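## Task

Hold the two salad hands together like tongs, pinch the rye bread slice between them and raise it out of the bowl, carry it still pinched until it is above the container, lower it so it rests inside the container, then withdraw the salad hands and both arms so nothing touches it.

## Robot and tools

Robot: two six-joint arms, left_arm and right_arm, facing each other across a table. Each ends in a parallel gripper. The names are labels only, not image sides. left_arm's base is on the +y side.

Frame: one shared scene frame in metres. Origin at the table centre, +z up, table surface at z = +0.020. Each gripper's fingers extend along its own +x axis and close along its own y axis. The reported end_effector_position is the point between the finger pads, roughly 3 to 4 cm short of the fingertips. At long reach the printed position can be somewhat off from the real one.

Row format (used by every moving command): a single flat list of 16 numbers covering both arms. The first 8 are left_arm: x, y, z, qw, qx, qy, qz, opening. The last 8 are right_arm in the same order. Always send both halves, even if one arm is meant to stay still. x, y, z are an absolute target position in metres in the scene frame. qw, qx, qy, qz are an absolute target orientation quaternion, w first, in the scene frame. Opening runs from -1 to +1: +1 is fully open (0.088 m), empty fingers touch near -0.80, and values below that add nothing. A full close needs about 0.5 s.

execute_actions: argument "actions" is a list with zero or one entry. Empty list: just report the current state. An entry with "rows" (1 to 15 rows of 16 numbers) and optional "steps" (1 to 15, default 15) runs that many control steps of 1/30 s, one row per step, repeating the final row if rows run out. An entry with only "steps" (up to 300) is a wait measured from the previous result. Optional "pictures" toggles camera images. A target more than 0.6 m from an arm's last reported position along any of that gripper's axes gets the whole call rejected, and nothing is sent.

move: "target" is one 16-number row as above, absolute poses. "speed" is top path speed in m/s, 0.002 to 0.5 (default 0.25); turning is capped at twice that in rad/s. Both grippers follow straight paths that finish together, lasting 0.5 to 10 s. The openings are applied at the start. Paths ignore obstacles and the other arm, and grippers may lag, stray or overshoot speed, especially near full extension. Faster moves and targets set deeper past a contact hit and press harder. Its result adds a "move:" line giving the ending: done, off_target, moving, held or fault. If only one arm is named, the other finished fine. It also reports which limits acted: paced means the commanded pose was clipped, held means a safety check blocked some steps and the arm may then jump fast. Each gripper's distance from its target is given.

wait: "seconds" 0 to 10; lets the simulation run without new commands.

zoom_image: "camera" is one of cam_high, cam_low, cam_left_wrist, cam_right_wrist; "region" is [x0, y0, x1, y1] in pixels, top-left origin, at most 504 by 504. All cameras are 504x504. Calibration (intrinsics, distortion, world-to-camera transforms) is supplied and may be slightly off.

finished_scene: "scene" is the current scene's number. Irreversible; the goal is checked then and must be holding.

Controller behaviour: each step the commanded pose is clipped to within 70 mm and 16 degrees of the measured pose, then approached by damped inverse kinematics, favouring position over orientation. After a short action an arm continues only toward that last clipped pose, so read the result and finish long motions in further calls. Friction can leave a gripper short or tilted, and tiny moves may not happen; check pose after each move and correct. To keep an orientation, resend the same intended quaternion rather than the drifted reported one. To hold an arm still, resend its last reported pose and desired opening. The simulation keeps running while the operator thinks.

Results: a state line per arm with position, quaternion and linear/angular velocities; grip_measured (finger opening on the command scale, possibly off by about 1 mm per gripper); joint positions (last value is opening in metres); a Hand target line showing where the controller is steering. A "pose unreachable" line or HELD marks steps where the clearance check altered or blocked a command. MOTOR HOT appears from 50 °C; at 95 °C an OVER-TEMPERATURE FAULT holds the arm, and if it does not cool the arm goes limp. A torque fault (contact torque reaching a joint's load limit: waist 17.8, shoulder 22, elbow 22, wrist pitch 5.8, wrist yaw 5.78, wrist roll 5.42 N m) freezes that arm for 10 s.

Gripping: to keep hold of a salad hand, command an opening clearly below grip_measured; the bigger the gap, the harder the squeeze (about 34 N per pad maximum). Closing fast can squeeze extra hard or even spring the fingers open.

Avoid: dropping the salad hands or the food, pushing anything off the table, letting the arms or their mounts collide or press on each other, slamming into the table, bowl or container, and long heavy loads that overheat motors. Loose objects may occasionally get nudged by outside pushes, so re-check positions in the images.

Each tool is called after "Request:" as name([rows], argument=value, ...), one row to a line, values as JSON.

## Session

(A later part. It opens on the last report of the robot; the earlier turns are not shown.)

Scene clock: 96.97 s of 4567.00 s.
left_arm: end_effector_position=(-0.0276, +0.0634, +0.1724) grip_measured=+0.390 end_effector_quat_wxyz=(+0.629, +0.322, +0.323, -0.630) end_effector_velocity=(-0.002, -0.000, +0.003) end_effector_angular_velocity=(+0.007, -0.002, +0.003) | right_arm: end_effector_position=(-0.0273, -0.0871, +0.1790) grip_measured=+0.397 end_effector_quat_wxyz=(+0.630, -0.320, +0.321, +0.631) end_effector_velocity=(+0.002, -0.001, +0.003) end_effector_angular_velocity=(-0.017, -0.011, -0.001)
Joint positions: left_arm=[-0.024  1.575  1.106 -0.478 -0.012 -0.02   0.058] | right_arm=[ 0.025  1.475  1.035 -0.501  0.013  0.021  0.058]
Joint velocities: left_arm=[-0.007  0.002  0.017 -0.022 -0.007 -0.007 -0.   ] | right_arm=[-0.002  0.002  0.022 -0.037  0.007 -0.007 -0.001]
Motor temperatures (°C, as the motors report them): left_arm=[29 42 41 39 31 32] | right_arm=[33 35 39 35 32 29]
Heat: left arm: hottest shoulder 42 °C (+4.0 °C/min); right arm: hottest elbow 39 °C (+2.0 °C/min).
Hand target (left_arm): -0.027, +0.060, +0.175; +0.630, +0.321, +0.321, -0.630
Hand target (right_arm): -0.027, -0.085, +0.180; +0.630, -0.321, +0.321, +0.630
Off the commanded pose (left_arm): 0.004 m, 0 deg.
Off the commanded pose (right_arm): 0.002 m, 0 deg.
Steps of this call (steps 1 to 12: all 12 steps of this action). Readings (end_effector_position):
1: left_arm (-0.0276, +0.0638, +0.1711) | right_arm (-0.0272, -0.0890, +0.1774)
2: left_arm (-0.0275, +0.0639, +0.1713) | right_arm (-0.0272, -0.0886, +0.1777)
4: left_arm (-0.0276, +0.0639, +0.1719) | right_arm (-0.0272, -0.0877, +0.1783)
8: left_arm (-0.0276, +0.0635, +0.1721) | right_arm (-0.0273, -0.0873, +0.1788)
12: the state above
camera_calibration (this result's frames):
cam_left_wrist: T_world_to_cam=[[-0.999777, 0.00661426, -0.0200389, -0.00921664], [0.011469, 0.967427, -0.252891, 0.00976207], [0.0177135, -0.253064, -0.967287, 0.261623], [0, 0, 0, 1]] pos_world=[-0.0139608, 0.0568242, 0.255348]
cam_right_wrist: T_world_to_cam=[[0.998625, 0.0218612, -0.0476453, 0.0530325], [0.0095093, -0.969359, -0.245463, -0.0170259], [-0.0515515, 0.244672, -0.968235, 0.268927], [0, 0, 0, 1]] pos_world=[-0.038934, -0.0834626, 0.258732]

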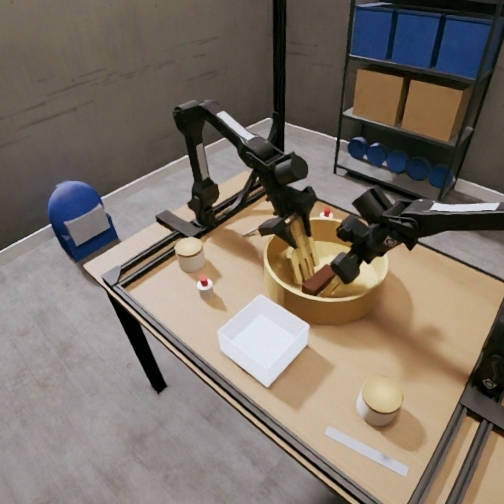

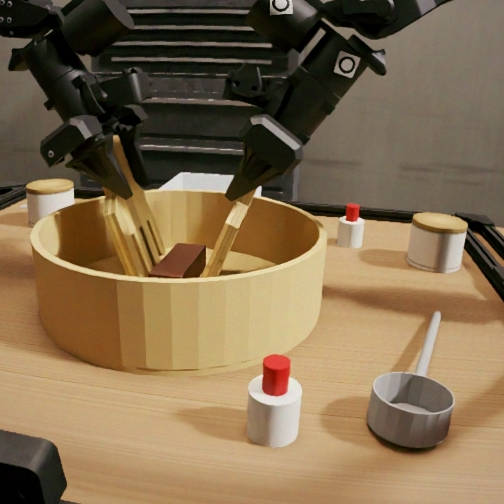

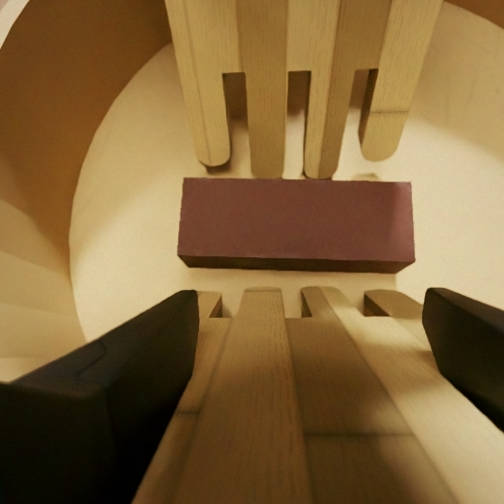

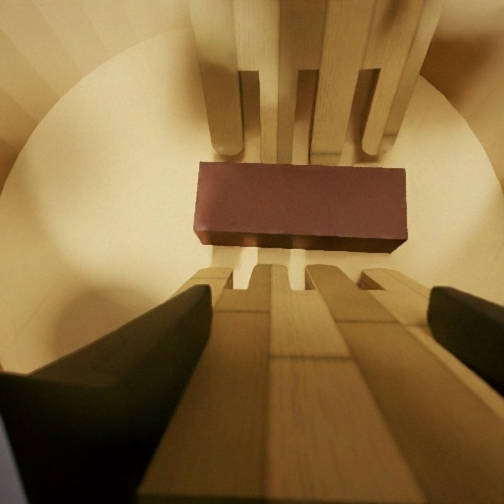

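Request:
execute_actions([
  {"rows":[[-0.027,0.056,0.176,0.63,0.321,0.321,-0.63,-1,-0.027,-0.080,0.182,0.63,-0.321,0.321,0.63,-1],[-0.027,0.053,0.176,0.63,0.321,0.321,-0.63,-1,-0.027,-0.077,0.182,0.63,-0.321,0.321,0.63,-1],[-0.027,0.050,0.176,0.63,0.321,0.321,-0.63,-1,-0.027,-0.074,0.182,0.63,-0.321,0.321,0.63,-1],[-0.027,0.047,0.176,0.63,0.321,0.321,-0.63,-1,-0.027,-0.071,0.182,0.63,-0.321,0.321,0.63,-1],[-0.027,0.044,0.176,0.63,0.321,0.321,-0.63,-1,-0.027,-0.068,0.182,0.63,-0.321,0.321,0.63,-1]],"steps":15},
])

Scene clock: 99.13 s of 4567.00 s.
left_arm: end_effector_position=(-0.0279, +0.0493, +0.1737) grip_measured=+0.390 end_effector_quat_wxyz=(+0.628, +0.324, +0.324, -0.629) end_effector_velocity=(+0.002, -0.003, -0.001) end_effector_angular_velocity=(+0.007, -0.022, +0.004) | right_arm: end_effector_position=(-0.0275, -0.0737, +0.1799) grip_measured=+0.397 end_effector_quat_wxyz=(+0.628, -0.324, +0.325, +0.628) end_effector_velocity=(-0.000, +0.002, -0.003) end_effector_angular_velocity=(-0.012, +0.010, -0.004)
Joint positions: left_arm=[-0.024  1.629  1.17  -0.492 -0.012 -0.019  0.058] | right_arm=[ 0.025  1.533  1.098 -0.518  0.014  0.021  0.058]
Joint velocities: left_arm=[-0.002  0.017  0.017 -0.007 -0.022  0.007 -0.   ] | right_arm=[-0.002  0.017  0.012 -0.007 -0.007  0.007 -0.   ]
Motor temperatures (°C, as the motors report them): left_arm=[29 41 42 39 31 32] | right_arm=[33 35 39 35 32 29]
Heat: left arm: hottest elbow 42 °C (+3.0 °C/min); right arm: hottest elbow 39 °C (+2.0 °C/min).
Hand target (left_arm): -0.027, +0.044, +0.176; +0.630, +0.321, +0.321, -0.630
Hand target (right_arm): -0.027, -0.068, +0.182; +0.630, -0.321, +0.321, +0.630
Off the commanded pose (left_arm): 0.006 m, 1 deg.
Off the commanded pose (right_arm): 0.006 m, 1 deg.
Steps of this call (steps 1 to 50: nothing new was sent; steps 51 to 65: all 15 steps of this action). Readings (end_effector_position):
51: left_arm (-0.0276, +0.0631, +0.1724) | right_arm (-0.0272, -0.0868, +0.1790)
52: left_arm (-0.0276, +0.0621, +0.1725) | right_arm (-0.0272, -0.0856, +0.1793)
54: left_arm (-0.0277, +0.0581, +0.1728) | right_arm (-0.0273, -0.0816, +0.1795)
58: left_arm (-0.0278, +0.0519, +0.1730) | right_arm (-0.0274, -0.0757, +0.1796)
65: the state above
camera_calibration (this result's frames):
cam_left_wrist: T_world_to_cam=[[-0.999769, 0.00701667, -0.0203384, -0.00939943], [0.0118521, 0.96857, -0.248457, 0.0229332], [0.0179559, -0.248641, -0.968429, 0.259317], [0, 0, 0, 1]] pos_world=[-0.0143253, 0.0423302, 0.256637]
cam_right_wrist: T_world_to_cam=[[0.998678, 0.0208574, -0.0469851, 0.0528111], [0.00929556, -0.972194, -0.233992, -0.00612701], [-0.0505591, 0.233246, -0.971102, 0.266246], [0, 0, 0, 1]] pos_world=[-0.0392231, -0.0691591, 0.2596]

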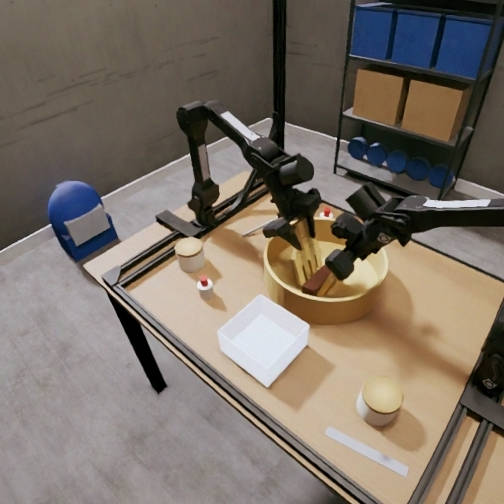

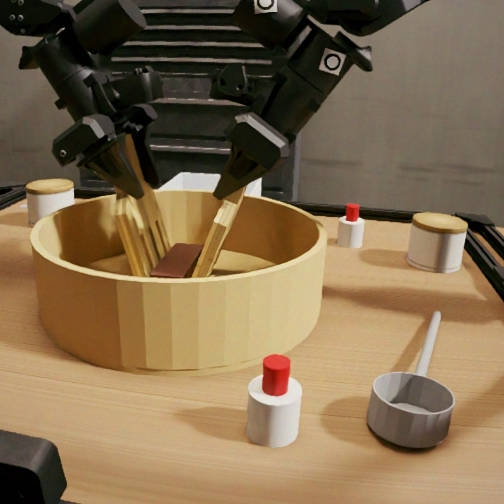

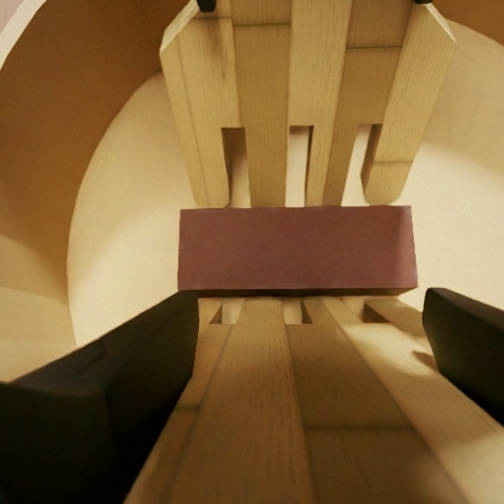

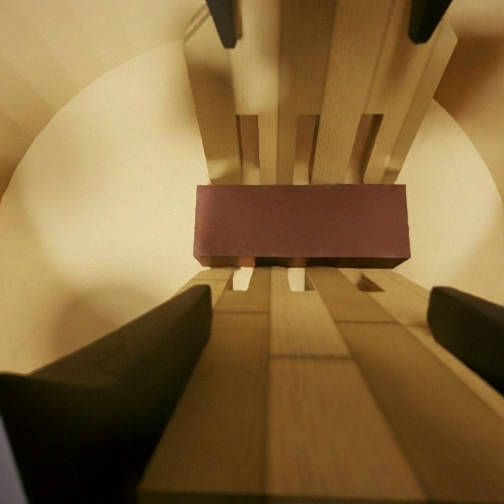

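Request:
execute_actions([
  {"rows":[[-0.027,0.043,0.176,0.63,0.321,0.321,-0.63,-1,-0.027,-0.067,0.182,0.63,-0.321,0.321,0.63,-1],[-0.027,0.042,0.178,0.63,0.321,0.321,-0.63,-1,-0.027,-0.066,0.184,0.63,-0.321,0.321,0.63,-1],[-0.027,0.041,0.180,0.63,0.321,0.321,-0.63,-1,-0.027,-0.065,0.186,0.63,-0.321,0.321,0.63,-1],[-0.027,0.0405,0.182,0.63,0.321,0.321,-0.63,-1,-0.027,-0.0645,0.188,0.63,-0.321,0.321,0.63,-1],[-0.027,0.040,0.184,0.63,0.321,0.321,-0.63,-1,-0.027,-0.064,0.190,0.63,-0.321,0.321,0.63,-1],[-0.027,0.0395,0.186,0.63,0.321,0.321,-0.63,-1,-0.027,-0.0635,0.192,0.63,-0.321,0.321,0.63,-1],[-0.027,0.039,0.188,0.63,0.321,0.321,-0.63,-1,-0.027,-0.063,0.194,0.63,-0.321,0.321,0.63,-1],[-0.027,0.0385,0.190,0.63,0.321,0.321,-0.63,-1,-0.027,-0.0625,0.196,0.63,-0.321,0.321,0.63,-1],[-0.027,0.038,0.192,0.63,0.321,0.321,-0.63,-1,-0.027,-0.062,0.198,0.63,-0.321,0.321,0.63,-1],[-0.027,0.038,0.194,0.63,0.321,0.321,-0.63,-1,-0.027,-0.062,0.200,0.63,-0.321,0.321,0.63,-1],[-0.027,0.038,0.196,0.63,0.321,0.321,-0.63,-1,-0.027,-0.062,0.202,0.63,-0.321,0.321,0.63,-1],[-0.027,0.038,0.198,0.63,0.321,0.321,-0.63,-1,-0.027,-0.062,0.204,0.63,-0.321,0.321,0.63,-1]],"steps":15},
])

Scene clock: 100.87 s of 4567.00 s.
left_arm: end_effector_position=(-0.0280, +0.0438, +0.1876) grip_measured=+0.390 end_effector_quat_wxyz=(+0.626, +0.328, +0.329, -0.627) end_effector_velocity=(+0.002, -0.004, +0.028) end_effector_angular_velocity=(-0.003, -0.014, +0.016) | right_arm: end_effector_position=(-0.0276, -0.0674, +0.1945) grip_measured=+0.397 end_effector_quat_wxyz=(+0.627, -0.327, +0.328, +0.627) end_effector_velocity=(-0.000, +0.010, +0.036) end_effector_angular_velocity=(+0.041, +0.011, -0.004)
Joint positions: left_arm=[-0.024  1.648  1.254 -0.572 -0.012 -0.019  0.058] | right_arm=[ 0.025  1.554  1.183 -0.593  0.014  0.021  0.058]
Joint velocities: left_arm=[-0.002 -0.002  0.11  -0.11  -0.022 -0.007 -0.   ] | right_arm=[-0.002 -0.007  0.115 -0.081 -0.007  0.007 -0.   ]
Motor temperatures (°C, as the motors report them): left_arm=[29 41 42 39 31 32] | right_arm=[33 35 39 35 32 29]
Heat: left arm: hottest elbow 42 °C (+3.0 °C/min); right arm: hottest elbow 39 °C (+2.0 °C/min).
Hand target (left_arm): -0.027, +0.038, +0.198; +0.630, +0.321, +0.321, -0.630
Hand target (right_arm): -0.027, -0.062, +0.204; +0.630, -0.321, +0.321, +0.630
Off the commanded pose (left_arm): 0.012 m, 1 deg.
Off the commanded pose (right_arm): 0.011 m, 1 deg.
Steps of this call (steps 1 to 37: nothing new was sent; steps 38 to 52: all 15 steps of this action). Readings (end_effector_position):
38: left_arm (-0.0279, +0.0481, +0.1739) | right_arm (-0.0275, -0.0721, +0.1804)
39: left_arm (-0.0279, +0.0480, +0.1741) | right_arm (-0.0275, -0.0718, +0.1806)
41: left_arm (-0.0279, +0.0472, +0.1747) | right_arm (-0.0275, -0.0710, +0.1813)
45: left_arm (-0.0280, +0.0457, +0.1773) | right_arm (-0.0276, -0.0692, +0.1839)
52: the state above
camera_calibration (this result's frames):
cam_left_wrist: T_world_to_cam=[[-0.999761, 0.00731316, -0.0205786, -0.00917558], [0.0119352, 0.972069, -0.234391, 0.0288946], [0.0182897, -0.234581, -0.971925, 0.271482], [0, 0, 0, 1]] pos_world=[-0.0144836, 0.0356641, 0.270444]
cam_right_wrist: T_world_to_cam=[[0.998691, 0.020338, -0.0469377, 0.0534754], [0.00935857, -0.974722, -0.223224, 0.00117918], [-0.0502911, 0.222492, -0.973637, 0.278644], [0, 0, 0, 1]] pos_world=[-0.0394031, -0.0619343, 0.274071]

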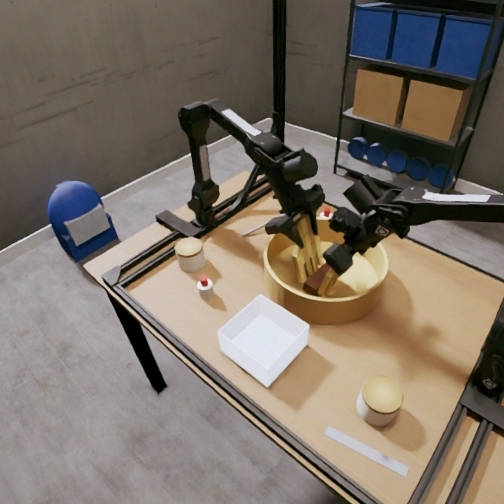

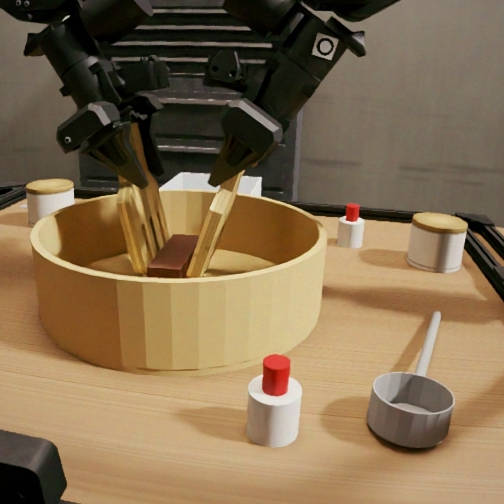

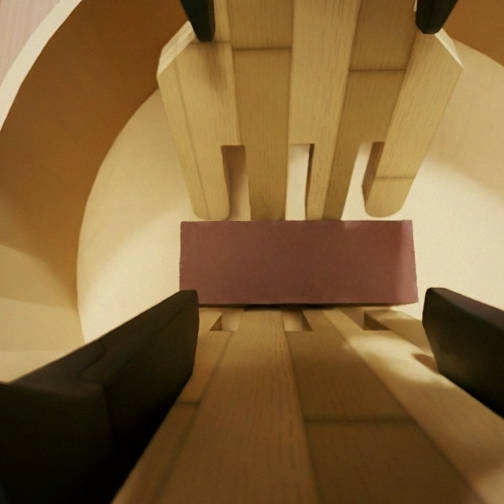

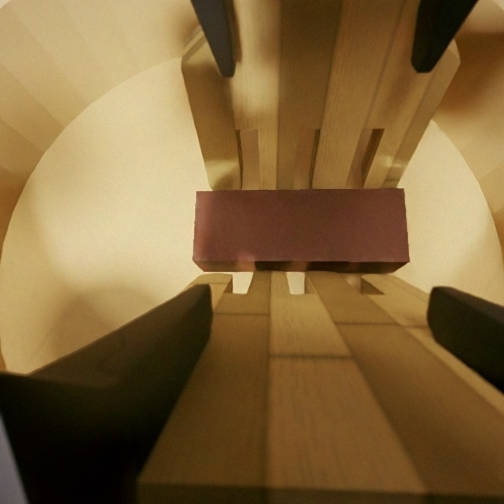

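Request:
execute_actions([
  {"rows":[[-0.027,0.038,0.200,0.63,0.321,0.321,-0.63,-1,-0.027,-0.062,0.206,0.63,-0.321,0.321,0.63,-1],[-0.027,0.038,0.202,0.631,0.32,0.32,-0.631,-1,-0.027,-0.062,0.208,0.631,-0.32,0.32,0.631,-1],[-0.027,0.038,0.204,0.631,0.319,0.319,-0.631,-1,-0.027,-0.062,0.210,0.631,-0.319,0.319,0.631,-1],[-0.027,0.038,0.206,0.632,0.318,0.318,-0.632,-1,-0.027,-0.062,0.212,0.632,-0.318,0.318,0.632,-1],[-0.027,0.038,0.208,0.632,0.317,0.317,-0.632,-1,-0.027,-0.062,0.214,0.632,-0.317,0.317,0.632,-1],[-0.027,0.038,0.210,0.633,0.316,0.316,-0.633,-1,-0.027,-0.062,0.216,0.633,-0.316,0.316,0.633,-1],[-0.027,0.038,0.212,0.633,0.315,0.315,-0.633,-1,-0.027,-0.062,0.218,0.633,-0.315,0.315,0.633,-1],[-0.027,0.038,0.214,0.634,0.314,0.314,-0.634,-1,-0.027,-0.062,0.220,0.634,-0.314,0.314,0.634,-1],[-0.027,0.038,0.216,0.634,0.313,0.313,-0.634,-1,-0.027,-0.062,0.222,0.634,-0.313,0.313,0.634,-1],[-0.027,0.038,0.218,0.635,0.312,0.312,-0.635,-1,-0.027,-0.062,0.224,0.635,-0.312,0.312,0.635,-1],[-0.027,0.038,0.220,0.635,0.311,0.311,-0.635,-1,-0.027,-0.062,0.226,0.635,-0.311,0.311,0.635,-1],[-0.027,0.038,0.222,0.635,0.31,0.31,-0.635,-1,-0.027,-0.062,0.228,0.635,-0.31,0.31,0.635,-1]],"steps":15},
])

Scene clock: 102.97 s of 4567.00 s.
left_arm: end_effector_position=(-0.0281, +0.0423, +0.2033) grip_measured=+0.390 end_effector_quat_wxyz=(+0.627, +0.326, +0.326, -0.628) end_effector_velocity=(-0.002, +0.001, +0.033) end_effector_angular_velocity=(-0.051, -0.009, -0.009) | right_arm: end_effector_position=(-0.0275, -0.0657, +0.2127) grip_measured=+0.397 end_effector_quat_wxyz=(+0.629, -0.323, +0.324, +0.629) end_effector_velocity=(-0.000, +0.004, +0.041) end_effector_angular_velocity=(+0.085, +0.012, -0.004)
Joint positions: left_arm=[-0.024  1.642  1.305 -0.621 -0.012 -0.019  0.058] | right_arm=[ 0.025  1.545  1.24  -0.644  0.014  0.021  0.058]
Joint velocities: left_arm=[-0.007 -0.046  0.056 -0.051 -0.007  0.007 -0.   ] | right_arm=[-0.002 -0.051  0.071 -0.037 -0.007  0.007 -0.   ]
Motor temperatures (°C, as the motors report them): left_arm=[29 42 42 39 31 32] | right_arm=[33 35 40 36 32 29]
Heat: left arm: hottest shoulder 42 °C (+3.0 °C/min); right arm: hottest elbow 40 °C (+3.0 °C/min).
Hand target (left_arm): -0.027, +0.038, +0.222; +0.635, +0.310, +0.310, -0.636
Hand target (right_arm): -0.027, -0.062, +0.228; +0.636, -0.310, +0.310, +0.635
Off the commanded pose (left_arm): 0.019 m, 3 deg.
Off the commanded pose (right_arm): 0.016 m, 2 deg.
Steps of this call (steps 1 to 48: nothing new was sent; steps 49 to 63: all 15 steps of this action). Readings (end_effector_position):
49: left_arm (-0.0281, +0.0426, +0.1918) | right_arm (-0.0275, -0.0662, +0.1985)
50: left_arm (-0.0281, +0.0425, +0.1922) | right_arm (-0.0275, -0.0661, +0.1989)
52: left_arm (-0.0281, +0.0425, +0.1931) | right_arm (-0.0275, -0.0661, +0.2000)
56: left_arm (-0.0281, +0.0423, +0.1959) | right_arm (-0.0275, -0.0657, +0.2033)
63: the state above
camera_calibration (this result's frames):
cam_left_wrist: T_world_to_cam=[[-0.999759, 0.00745295, -0.0206596, -0.00886695], [0.0122436, 0.970064, -0.242539, 0.0357977], [0.0182335, -0.242733, -0.969922, 0.286314], [0, 0, 0, 1]] pos_world=[-0.0145236, 0.034838, 0.286201]
cam_right_wrist: T_world_to_cam=[[0.998686, 0.0209474, -0.0467768, 0.0541955], [0.00925881, -0.971386, -0.237327, 0.0101107], [-0.0504097, 0.236582, -0.970303, 0.296244], [0, 0, 0, 1]] pos_world=[-0.0392843, -0.0613996, 0.292381]

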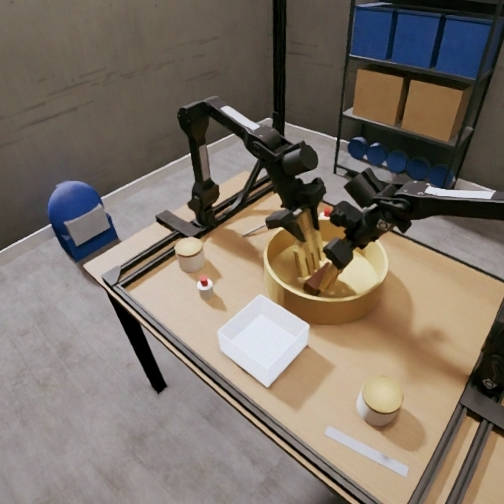

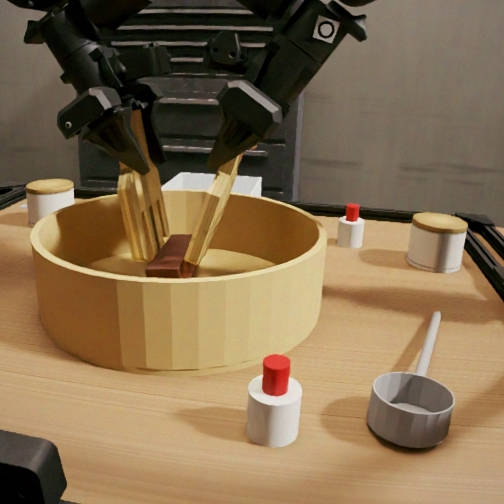

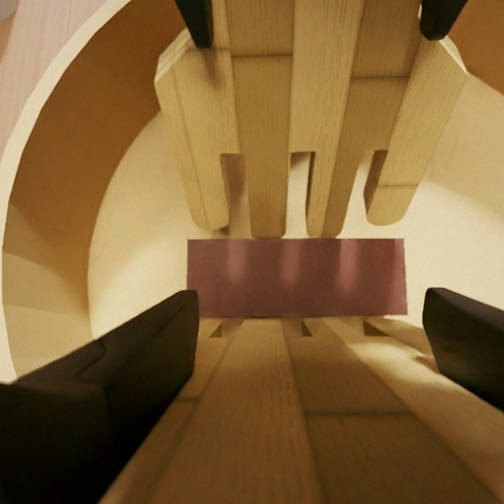

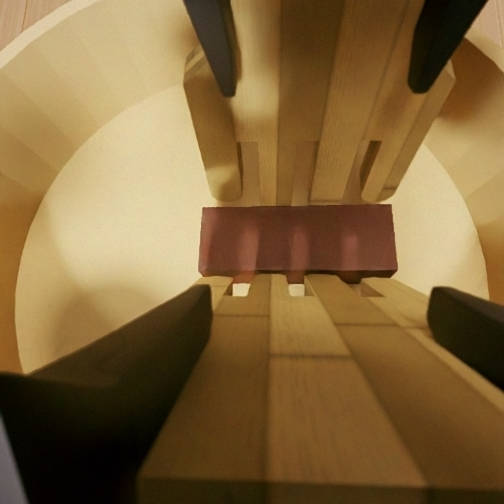

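Request:
move(target=[-0.027,0.088,0.195,0.653,0.271,0.271,-0.653,-1,-0.027,-0.112,0.202,0.653,-0.271,0.271,0.653,-1], speed=0.1)

Request:
move(target=[-0.027,0.086,0.162,0.653,0.271,0.271,-0.653,-1,-0.027,-0.110,0.168,0.653,-0.271,0.271,0.653,-1], speed=0.05)

Request:
move(target=[-0.027,0.066,0.162,0.653,0.271,0.271,-0.653,-1,-0.027,-0.090,0.168,0.653,-0.271,0.271,0.653,-1], speed=0.03)

Scene clock: 104.90 s of 4567.00 s.
left_arm: end_effector_position=(-0.0270, +0.0863, +0.1925) grip_measured=+0.390 end_effector_quat_wxyz=(+0.650, +0.274, +0.277, -0.653) end_effector_velocity=(+0.000, +0.001, +0.001) end_effector_angular_velocity=(-0.027, +0.011, +0.018) | right_arm: end_effector_position=(-0.0267, -0.1110, +0.2005) grip_measured=+0.397 end_effector_quat_wxyz=(+0.651, -0.274, +0.276, +0.652) end_effector_velocity=(-0.000, -0.005, -0.003) end_effector_angular_velocity=(+0.002, +0.000, +0.008)
Joint positions: left_arm=[-0.024  1.39   0.938 -0.347 -0.012 -0.019  0.058] | right_arm=[ 0.027  1.284  0.889 -0.404  0.017  0.021  0.058]
Joint velocities: left_arm=[-0.002 -0.017 -0.027  0.037 -0.007 -0.022  0.   ] | right_arm=[-0.002 -0.022 -0.027  0.007 -0.007 -0.007 -0.   ]
Motor temperatures (°C, as the motors report them): left_arm=[29 42 42 39 31 32] | right_arm=[33 36 40 36 32 29]
Heat: left arm: hottest shoulder 42 °C (+3.0 °C/min); right arm: hottest elbow 40 °C (+3.0 °C/min).
Hand target (left_arm): -0.027, +0.088, +0.195; +0.653, +0.271, +0.271, -0.653
Hand target (right_arm): -0.027, -0.112, +0.202; +0.653, -0.271, +0.271, +0.653
Off the commanded pose (left_arm): 0.003 m, 1 deg.
Off the commanded pose (right_arm): 0.002 m, 1 deg.
move: done
camera_calibration (this result's frames):
cam_left_wrist: T_world_to_cam=[[-0.999831, 0.00441395, -0.0178498, -0.0086528], [0.0110552, 0.92001, -0.391739, 0.0234364], [0.0146929, -0.391871, -0.919903, 0.289681], [0, 0, 0, 1]] pos_world=[-0.0131667, 0.091994, 0.275505]
cam_right_wrist: T_world_to_cam=[[0.998628, 0.027887, -0.0443244, 0.0540183], [0.00895563, -0.92489, -0.38013, -0.00299662], [-0.0515959, 0.379212, -0.92387, 0.301678], [0, 0, 0, 1]] pos_world=[-0.038352, -0.118678, 0.279966]

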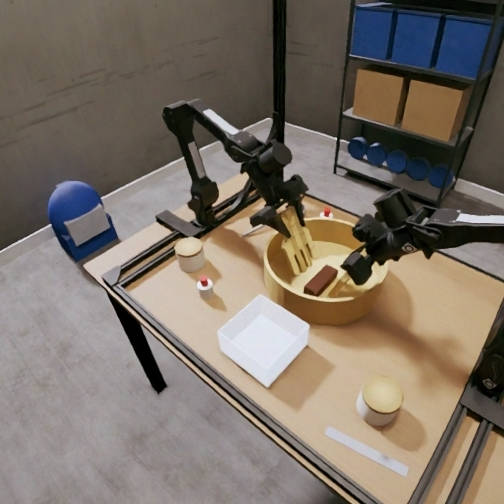

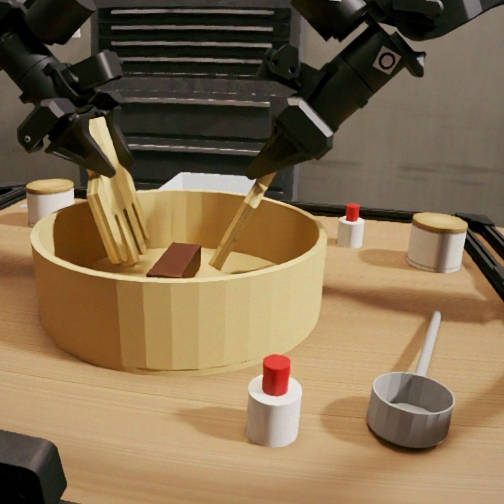

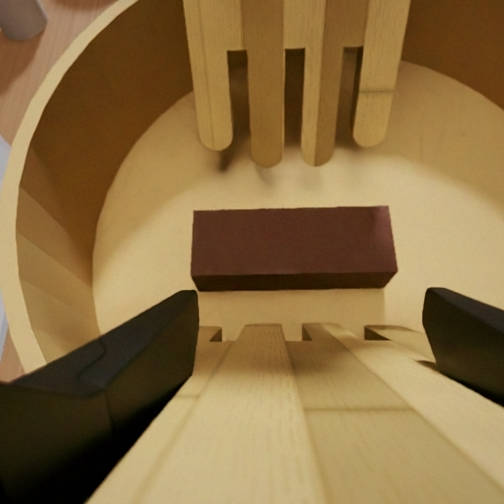

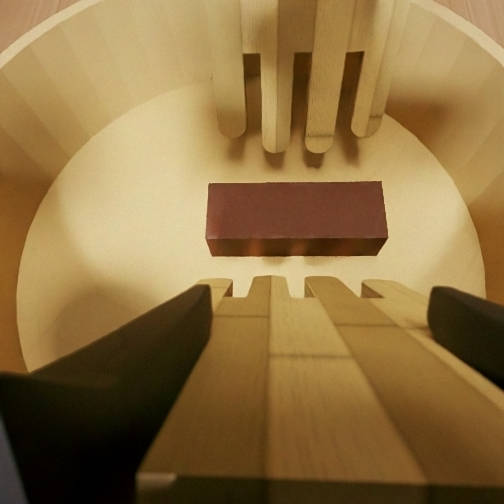

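Scene clock: 105.87 s of 4567.00 s.
left_arm: end_effector_position=(-0.0269, +0.0845, +0.1697) grip_measured=+0.390 end_effector_quat_wxyz=(+0.654, +0.264, +0.267, -0.656) end_effector_velocity=(+0.000, -0.002, -0.002) end_effector_angular_velocity=(-0.017, -0.010, -0.002) | right_arm: end_effector_position=(-0.0267, -0.1096, +0.1726) grip_measured=+0.397 end_effector_quat_wxyz=(+0.654, -0.268, +0.270, +0.654) end_effector_velocity=(+0.002, -0.002, -0.004) end_effector_angular_velocity=(-0.007, -0.021, +0.008)
Joint positions: left_arm=[-0.024  1.41   0.841 -0.201 -0.013 -0.019  0.058] | right_arm=[ 0.027  1.306  0.779 -0.252  0.017  0.021  0.058]
Joint velocities: left_arm=[-0.002  0.002 -0.017  0.037 -0.007  0.007 -0.   ] | right_arm=[-0.002  0.002 -0.012  0.007  0.007 -0.022 -0.   ]
Motor temperatures (°C, as the motors report them): left_arm=[29 42 42 40 31 32] | right_arm=[33 36 40 36 32 29]
Heat: left arm: hottest shoulder 42 °C (+3.0 °C/min); right arm: hottest elbow 40 °C (+3.0 °C/min).
Hand target (left_arm): -0.027, +0.086, +0.162; +0.653, +0.271, +0.271, -0.653
Hand target (right_arm): -0.027, -0.110, +0.168; +0.653, -0.271, +0.271, +0.653
Off the commanded pose (left_arm): 0.008 m, 1 deg.
Off the commanded pose (right_arm): 0.005 m, 0 deg.
move: done
camera_calibration (this result's frames):
cam_left_wrist: T_world_to_cam=[[-0.999836, 0.00335069, -0.0178061, -0.00889905], [0.0104981, 0.908112, -0.418596, 0.0217318], [0.0147674, -0.418715, -0.907998, 0.268196], [0, 0, 0, 1]] pos_world=[-0.0130863, 0.0925928, 0.25246]
cam_right_wrist: T_world_to_cam=[[0.998605, 0.0287488, -0.0442947, 0.0528668], [0.0087526, -0.917322, -0.398049, -0.00839321], [-0.052076, 0.397106, -0.916294, 0.275962], [0, 0, 0, 1]] pos_world=[-0.0383486, -0.118805, 0.251863]

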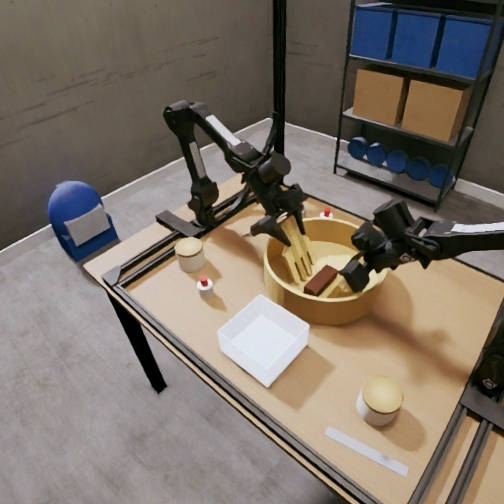

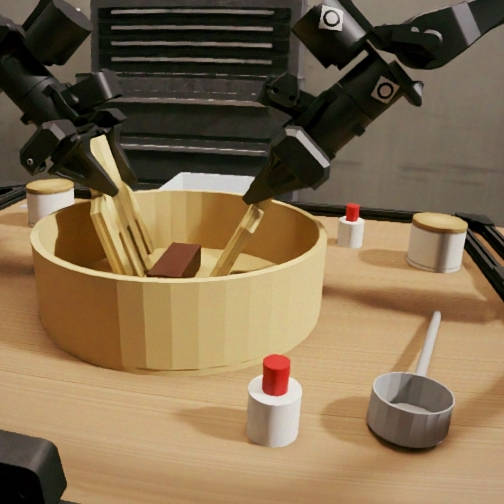

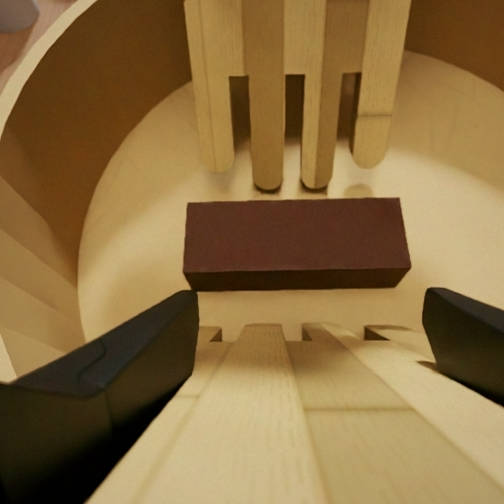

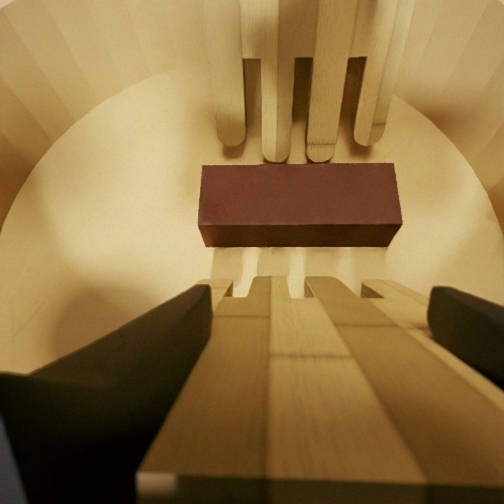

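Scene clock: 106.83 s of 4567.00 s.
left_arm: end_effector_position=(-0.0272, +0.0677, +0.1688) grip_measured=+0.390 end_effector_quat_wxyz=(+0.655, +0.263, +0.266, -0.657) end_effector_velocity=(+0.002, -0.003, -0.000) end_effector_angular_velocity=(-0.003, +0.001, +0.029) | right_arm: end_effector_position=(-0.0272, -0.0916, +0.1714) grip_measured=+0.397 end_effector_quat_wxyz=(+0.654, -0.267, +0.268, +0.655) end_effector_velocity=(-0.002, -0.000, -0.003) end_effector_angular_velocity=(-0.013, +0.020, +0.008)
Joint positions: left_arm=[-0.024  1.477  0.893 -0.183 -0.013 -0.019  0.058] | right_arm=[ 0.027  1.381  0.828 -0.223  0.017  0.021  0.058]
Joint velocities: left_arm=[-0.002  0.012  0.007  0.007 -0.022 -0.022 -0.   ] | right_arm=[-0.002  0.007  0.002 -0.007 -0.022  0.007 -0.   ]
Motor temperatures (°C, as the motors report them): left_arm=[29 42 42 40 31 32] | right_arm=[33 35 40 36 32 29]
Heat: left arm: hottest shoulder 42 °C (+3.0 °C/min); right arm: hottest elbow 40 °C (+3.0 °C/min).
Hand target (left_arm): -0.027, +0.066, +0.162; +0.653, +0.271, +0.271, -0.653
Hand target (right_arm): -0.027, -0.090, +0.168; +0.653, -0.271, +0.271, +0.653
Off the commanded pose (left_arm): 0.007 m, 1 deg.
Off the commanded pose (right_arm): 0.004 m, 1 deg.
move: done
camera_calibration (this result's frames):
cam_left_wrist: T_world_to_cam=[[-0.999829, 0.00274734, -0.0182735, -0.00902238], [0.010193, 0.906831, -0.421372, 0.0371271], [0.0154133, -0.421486, -0.906704, 0.26034], [0, 0, 0, 1]] pos_world=[-0.013412, 0.0760865, 0.251531]
cam_right_wrist: T_world_to_cam=[[0.998601, 0.0289008, -0.0442878, 0.052793], [0.00871581, -0.915951, -0.401196, 0.00827083], [-0.0521603, 0.400249, -0.914921, 0.267802], [0, 0, 0, 1]] pos_world=[-0.0388226, -0.101138, 0.250674]

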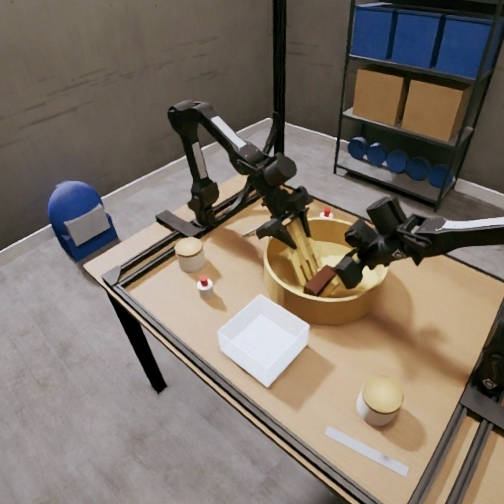

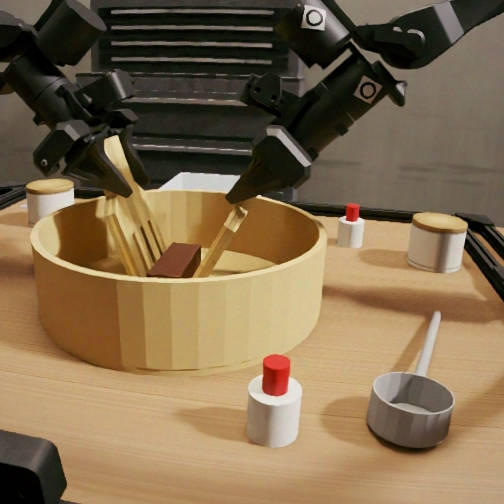

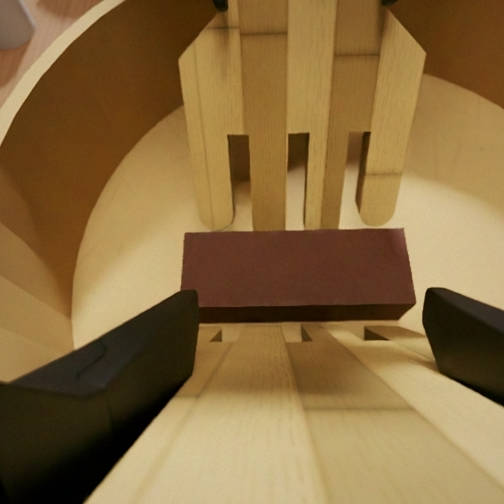

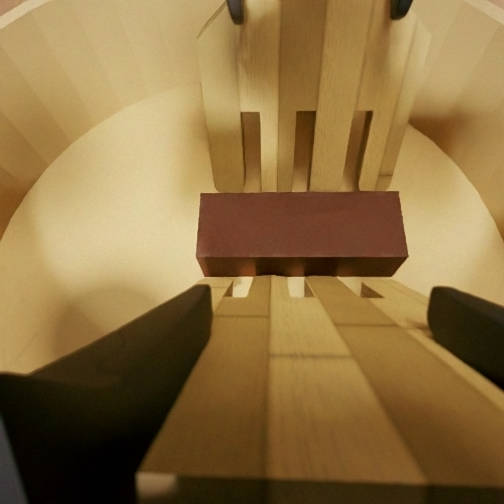

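Request:
move(target=[-0.027,0.054,0.215,0.653,0.271,0.271,-0.653,-1,-0.027,-0.078,0.218,0.653,-0.271,0.271,0.653,-1], speed=0.015)

Scene clock: 110.93 s of 4567.00 s.
left_arm: end_effector_position=(-0.0275, +0.0573, +0.2100) grip_measured=+0.390 end_effector_quat_wxyz=(+0.651, +0.274, +0.276, -0.652) end_effector_velocity=(+0.000, +0.002, -0.001) end_effector_angular_velocity=(+0.017, -0.001, +0.008) | right_arm: end_effector_position=(-0.0275, -0.0807, +0.2138) grip_measured=+0.397 end_effector_quat_wxyz=(+0.652, -0.273, +0.275, +0.652) end_effector_velocity=(-0.004, -0.001, -0.001) end_effector_angular_velocity=(-0.008, +0.021, +0.013)
Joint positions: left_arm=[-0.024  1.49   1.093 -0.401 -0.013 -0.019  0.058] | right_arm=[ 0.027  1.396  1.025 -0.425  0.017  0.021  0.058]
Joint velocities: left_arm=[-0.002  0.002  0.007 -0.022 -0.007 -0.007 -0.   ] | right_arm=[ 0.002  0.002  0.002 -0.007 -0.022  0.007 -0.   ]
Motor temperatures (°C, as the motors report them): left_arm=[29 42 43 40 31 32] | right_arm=[33 35 40 36 32 29]
Heat: left arm: hottest elbow 43 °C (+3.0 °C/min); right arm: hottest elbow 40 °C (+3.0 °C/min).
Hand target (left_arm): -0.027, +0.054, +0.215; +0.653, +0.271, +0.271, -0.653
Hand target (right_arm): -0.027, -0.078, +0.218; +0.653, -0.271, +0.271, +0.653
Off the commanded pose (left_arm): 0.006 m, 1 deg.
Off the commanded pose (right_arm): 0.005 m, 1 deg.
move: done
camera_calibration (this result's frames):
cam_left_wrist: T_world_to_cam=[[-0.99981, 0.0035876, -0.0191715, -0.0083457], [0.010844, 0.919259, -0.393504, 0.0574209], [0.0162118, -0.393637, -0.919123, 0.294415], [0, 0, 0, 1]] pos_world=[-0.0137398, 0.0631381, 0.293039]
cam_right_wrist: T_world_to_cam=[[0.998628, 0.0283112, -0.0440537, 0.054552], [0.00927445, -0.923577, -0.383301, 0.0308848], [-0.0515387, 0.382367, -0.922572, 0.302435], [0, 0, 0, 1]] pos_world=[-0.0391764, -0.088661, 0.29326]

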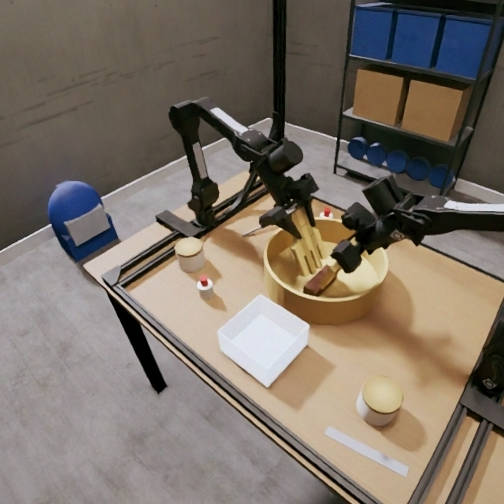

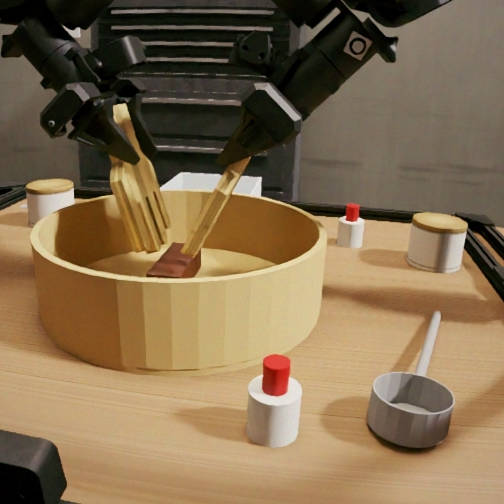

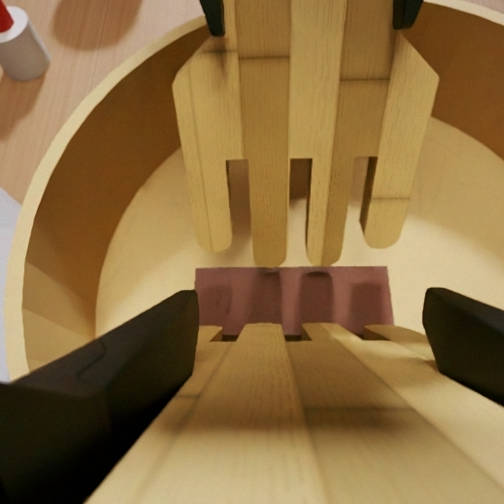

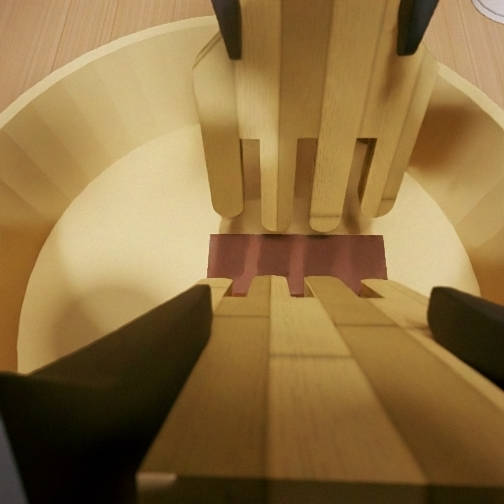

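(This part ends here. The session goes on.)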